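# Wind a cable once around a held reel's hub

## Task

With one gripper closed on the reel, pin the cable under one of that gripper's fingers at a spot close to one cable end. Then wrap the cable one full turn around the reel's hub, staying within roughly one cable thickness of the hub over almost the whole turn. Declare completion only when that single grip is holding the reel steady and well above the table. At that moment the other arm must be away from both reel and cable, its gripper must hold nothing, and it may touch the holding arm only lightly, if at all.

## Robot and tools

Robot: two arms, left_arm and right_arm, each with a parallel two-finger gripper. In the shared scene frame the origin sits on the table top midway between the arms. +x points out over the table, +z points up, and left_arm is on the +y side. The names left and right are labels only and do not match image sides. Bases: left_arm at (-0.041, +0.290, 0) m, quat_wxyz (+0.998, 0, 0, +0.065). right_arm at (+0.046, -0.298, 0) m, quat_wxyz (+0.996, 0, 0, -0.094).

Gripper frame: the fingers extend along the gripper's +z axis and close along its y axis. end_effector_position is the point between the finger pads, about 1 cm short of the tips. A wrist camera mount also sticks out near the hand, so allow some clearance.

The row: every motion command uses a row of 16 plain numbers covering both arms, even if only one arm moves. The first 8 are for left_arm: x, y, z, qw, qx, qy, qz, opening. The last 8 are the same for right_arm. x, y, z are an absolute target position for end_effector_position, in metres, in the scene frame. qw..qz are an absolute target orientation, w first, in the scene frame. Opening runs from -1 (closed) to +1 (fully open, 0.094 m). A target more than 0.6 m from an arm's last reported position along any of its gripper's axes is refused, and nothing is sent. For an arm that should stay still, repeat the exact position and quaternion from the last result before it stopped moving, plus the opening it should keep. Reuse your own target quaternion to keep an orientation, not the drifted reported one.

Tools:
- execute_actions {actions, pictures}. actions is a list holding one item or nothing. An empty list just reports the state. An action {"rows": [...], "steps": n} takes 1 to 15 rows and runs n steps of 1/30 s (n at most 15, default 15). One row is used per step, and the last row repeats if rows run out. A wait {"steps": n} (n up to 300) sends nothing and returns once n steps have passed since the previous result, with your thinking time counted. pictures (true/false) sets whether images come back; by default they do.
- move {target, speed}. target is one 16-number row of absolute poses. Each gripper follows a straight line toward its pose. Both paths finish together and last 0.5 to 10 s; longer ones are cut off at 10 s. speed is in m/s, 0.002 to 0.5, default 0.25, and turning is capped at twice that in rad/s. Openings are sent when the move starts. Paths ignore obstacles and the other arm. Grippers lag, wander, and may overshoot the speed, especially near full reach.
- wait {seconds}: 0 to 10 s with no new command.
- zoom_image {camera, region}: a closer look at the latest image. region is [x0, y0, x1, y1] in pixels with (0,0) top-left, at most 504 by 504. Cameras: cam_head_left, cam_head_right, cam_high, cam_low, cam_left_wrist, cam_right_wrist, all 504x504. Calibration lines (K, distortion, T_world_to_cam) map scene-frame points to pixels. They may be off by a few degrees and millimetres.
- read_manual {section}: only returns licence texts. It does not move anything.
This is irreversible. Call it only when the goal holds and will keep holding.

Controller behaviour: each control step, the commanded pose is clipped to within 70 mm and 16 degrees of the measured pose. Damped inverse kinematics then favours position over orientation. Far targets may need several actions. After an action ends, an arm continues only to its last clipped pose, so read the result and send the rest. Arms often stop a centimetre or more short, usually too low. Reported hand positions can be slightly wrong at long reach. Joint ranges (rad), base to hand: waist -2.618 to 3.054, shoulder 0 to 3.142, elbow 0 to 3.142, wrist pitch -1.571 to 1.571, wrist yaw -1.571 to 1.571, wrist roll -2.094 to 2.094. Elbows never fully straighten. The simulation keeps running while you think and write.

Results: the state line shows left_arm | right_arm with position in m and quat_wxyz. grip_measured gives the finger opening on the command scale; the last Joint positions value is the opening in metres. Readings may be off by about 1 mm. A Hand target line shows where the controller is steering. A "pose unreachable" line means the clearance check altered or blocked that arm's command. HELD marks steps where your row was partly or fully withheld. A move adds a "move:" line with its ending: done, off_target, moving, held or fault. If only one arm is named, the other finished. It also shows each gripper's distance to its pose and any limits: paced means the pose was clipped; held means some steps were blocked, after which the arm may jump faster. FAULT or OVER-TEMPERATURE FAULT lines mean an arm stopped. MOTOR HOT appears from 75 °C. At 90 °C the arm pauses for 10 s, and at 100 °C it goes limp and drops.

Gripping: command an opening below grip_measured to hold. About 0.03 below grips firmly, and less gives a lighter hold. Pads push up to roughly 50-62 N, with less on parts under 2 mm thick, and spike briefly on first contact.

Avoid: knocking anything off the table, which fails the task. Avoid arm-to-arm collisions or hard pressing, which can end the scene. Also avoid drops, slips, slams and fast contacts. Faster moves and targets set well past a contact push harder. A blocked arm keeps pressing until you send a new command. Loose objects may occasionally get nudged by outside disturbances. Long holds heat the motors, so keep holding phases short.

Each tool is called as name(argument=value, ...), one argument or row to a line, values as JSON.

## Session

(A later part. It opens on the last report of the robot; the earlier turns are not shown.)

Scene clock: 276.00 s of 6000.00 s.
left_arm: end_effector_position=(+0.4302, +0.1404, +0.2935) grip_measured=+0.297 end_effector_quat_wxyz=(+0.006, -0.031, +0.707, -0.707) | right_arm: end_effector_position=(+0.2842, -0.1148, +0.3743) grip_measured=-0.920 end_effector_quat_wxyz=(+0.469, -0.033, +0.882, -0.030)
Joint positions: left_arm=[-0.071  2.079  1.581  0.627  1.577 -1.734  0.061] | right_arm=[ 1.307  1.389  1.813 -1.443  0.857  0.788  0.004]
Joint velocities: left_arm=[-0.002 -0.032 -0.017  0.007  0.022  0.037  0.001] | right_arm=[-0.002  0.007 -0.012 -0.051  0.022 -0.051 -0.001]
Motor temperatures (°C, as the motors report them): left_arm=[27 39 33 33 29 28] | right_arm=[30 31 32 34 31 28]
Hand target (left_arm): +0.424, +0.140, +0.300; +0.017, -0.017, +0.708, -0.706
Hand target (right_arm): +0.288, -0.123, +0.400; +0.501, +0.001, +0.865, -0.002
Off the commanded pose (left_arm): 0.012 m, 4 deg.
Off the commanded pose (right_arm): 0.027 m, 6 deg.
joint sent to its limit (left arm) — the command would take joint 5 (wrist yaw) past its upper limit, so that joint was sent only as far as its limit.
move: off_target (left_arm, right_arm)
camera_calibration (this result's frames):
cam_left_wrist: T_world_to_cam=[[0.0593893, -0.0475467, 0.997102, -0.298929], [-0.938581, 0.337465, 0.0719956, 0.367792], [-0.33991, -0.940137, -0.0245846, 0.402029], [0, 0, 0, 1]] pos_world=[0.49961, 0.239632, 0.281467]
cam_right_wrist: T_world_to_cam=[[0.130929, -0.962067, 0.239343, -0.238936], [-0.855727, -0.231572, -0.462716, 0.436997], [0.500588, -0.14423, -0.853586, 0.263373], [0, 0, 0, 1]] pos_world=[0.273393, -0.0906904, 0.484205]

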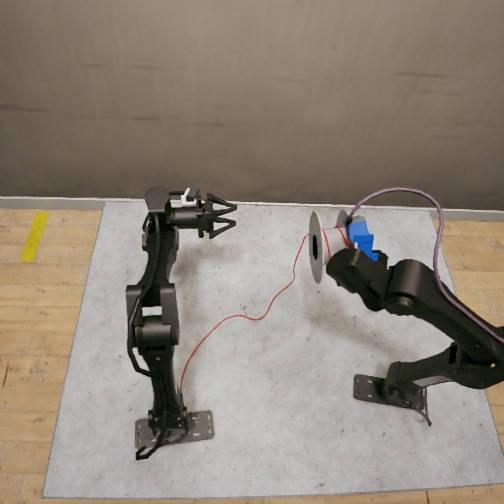

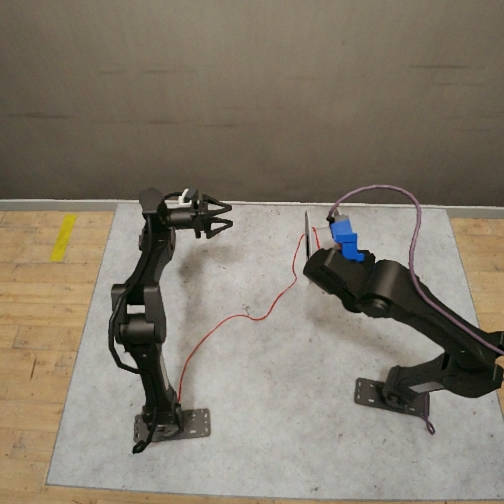

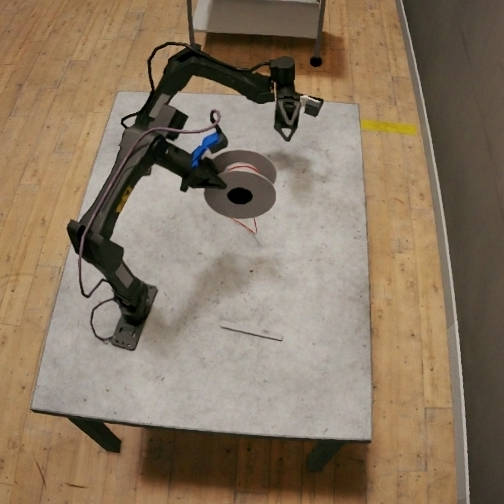

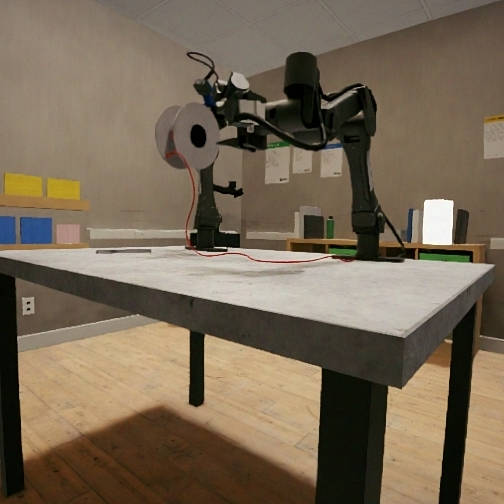

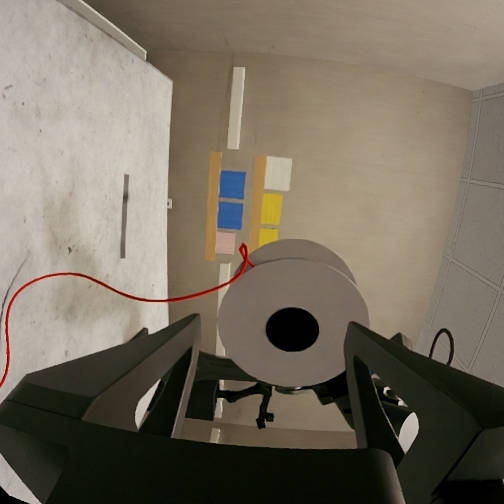

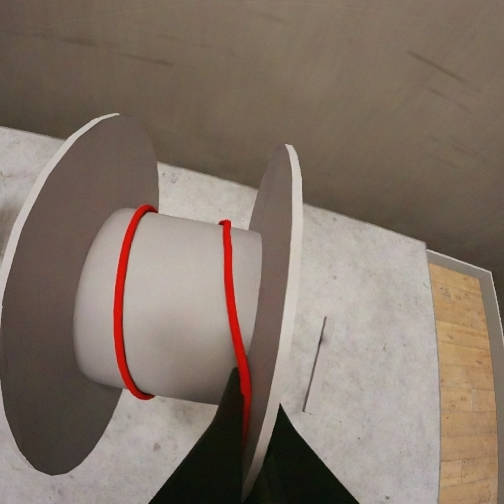

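The tail is at the left base; drag it clear.

move(
  target=[0.40,0.14,0.3,0,0,0.707,-0.707,0.3,0.38,-0.24,0.43,0.5,0,0.866,0,-0.96],
  speed=0.07,
)

Scene clock: 290.30 s of 6000.00 s.
left_arm: end_effector_position=(+0.4066, +0.1390, +0.2936) grip_measured=+0.297 end_effector_quat_wxyz=(+0.007, -0.029, +0.707, -0.707) | right_arm: end_effector_position=(+0.3676, -0.2407, +0.4048) grip_measured=-0.920 end_effector_quat_wxyz=(+0.463, -0.016, +0.886, -0.023)
Joint positions: left_arm=[-0.071  1.99   1.456  0.631  1.579 -1.7    0.061] | right_arm=[ 0.524  1.297  1.828 -1.172  0.299  0.149  0.004]
Joint velocities: left_arm=[-0.012  0.012  0.002 -0.022 -0.066 -0.022  0.001] | right_arm=[ 0.022 -0.017  0.002  0.022  0.051  0.037  0.   ]
Motor temperatures (°C, as the motors report them): left_arm=[27 40 33 33 28 28] | right_arm=[29 31 32 35 31 28]
Hand target (left_arm): +0.400, +0.140, +0.300; +0.018, -0.018, +0.707, -0.706
Hand target (right_arm): +0.375, -0.240, +0.432; +0.505, -0.003, +0.863, -0.008
Off the commanded pose (left_arm): 0.009 m, 3 deg.
Off the commanded pose (right_arm): 0.028 m, 6 deg.
joint sent to its limit (left arm) — the command would take joint 5 (wrist yaw) past its upper limit, so that joint was sent only as far as its limit.
After step 180, 5.40 s passed at rest.
move: off_target (left_arm, right_arm)
camera_calibration (this result's frames):
cam_left_wrist: T_world_to_cam=[[0.0555144, -0.0477808, 0.997314, -0.296059], [-0.938326, 0.338904, 0.0684676, 0.346902], [-0.341265, -0.939607, -0.0260199, 0.393614], [0, 0, 0, 1]] pos_world=[0.476269, 0.23813, 0.281754]
cam_right_wrist: T_world_to_cam=[[0.110999, -0.971223, 0.210727, -0.36158], [-0.867811, -0.198058, -0.455716, 0.503069], [0.484338, -0.132287, -0.864822, 0.242877], [0, 0, 0, 1]] pos_world=[0.35907, -0.219409, 0.515497]

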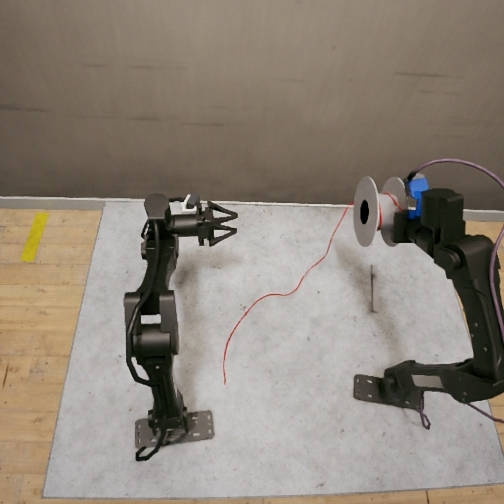

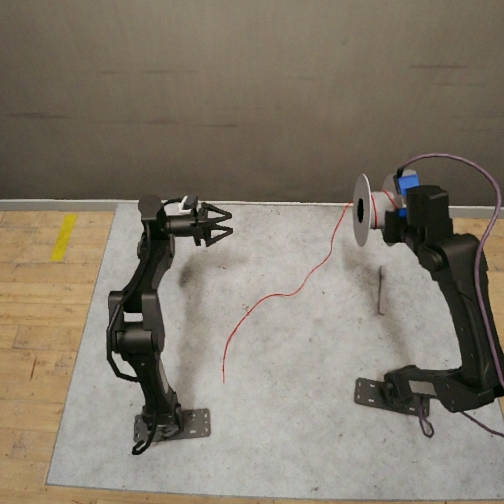

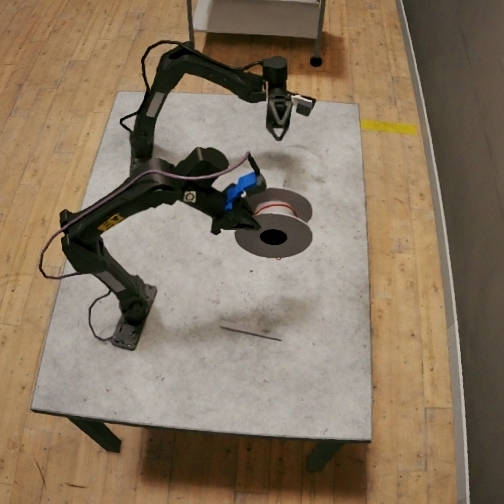

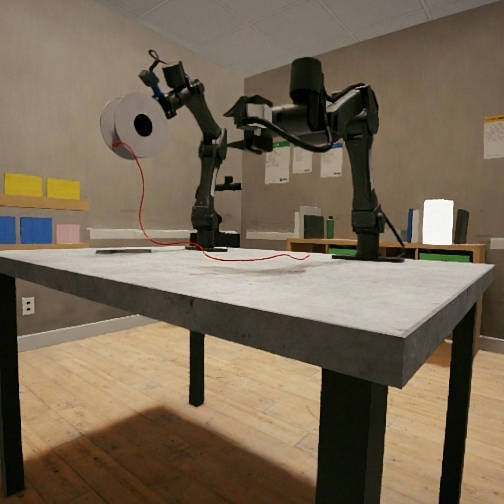

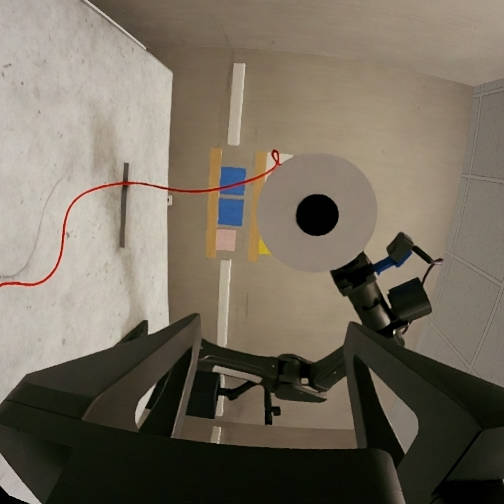

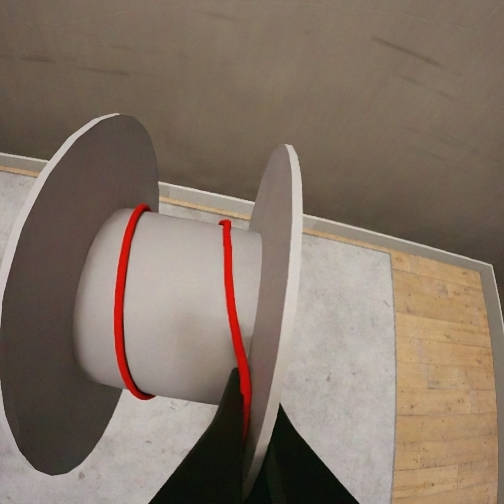

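finished_scene(
  scene=2,
)

The scene is finished: the task was done.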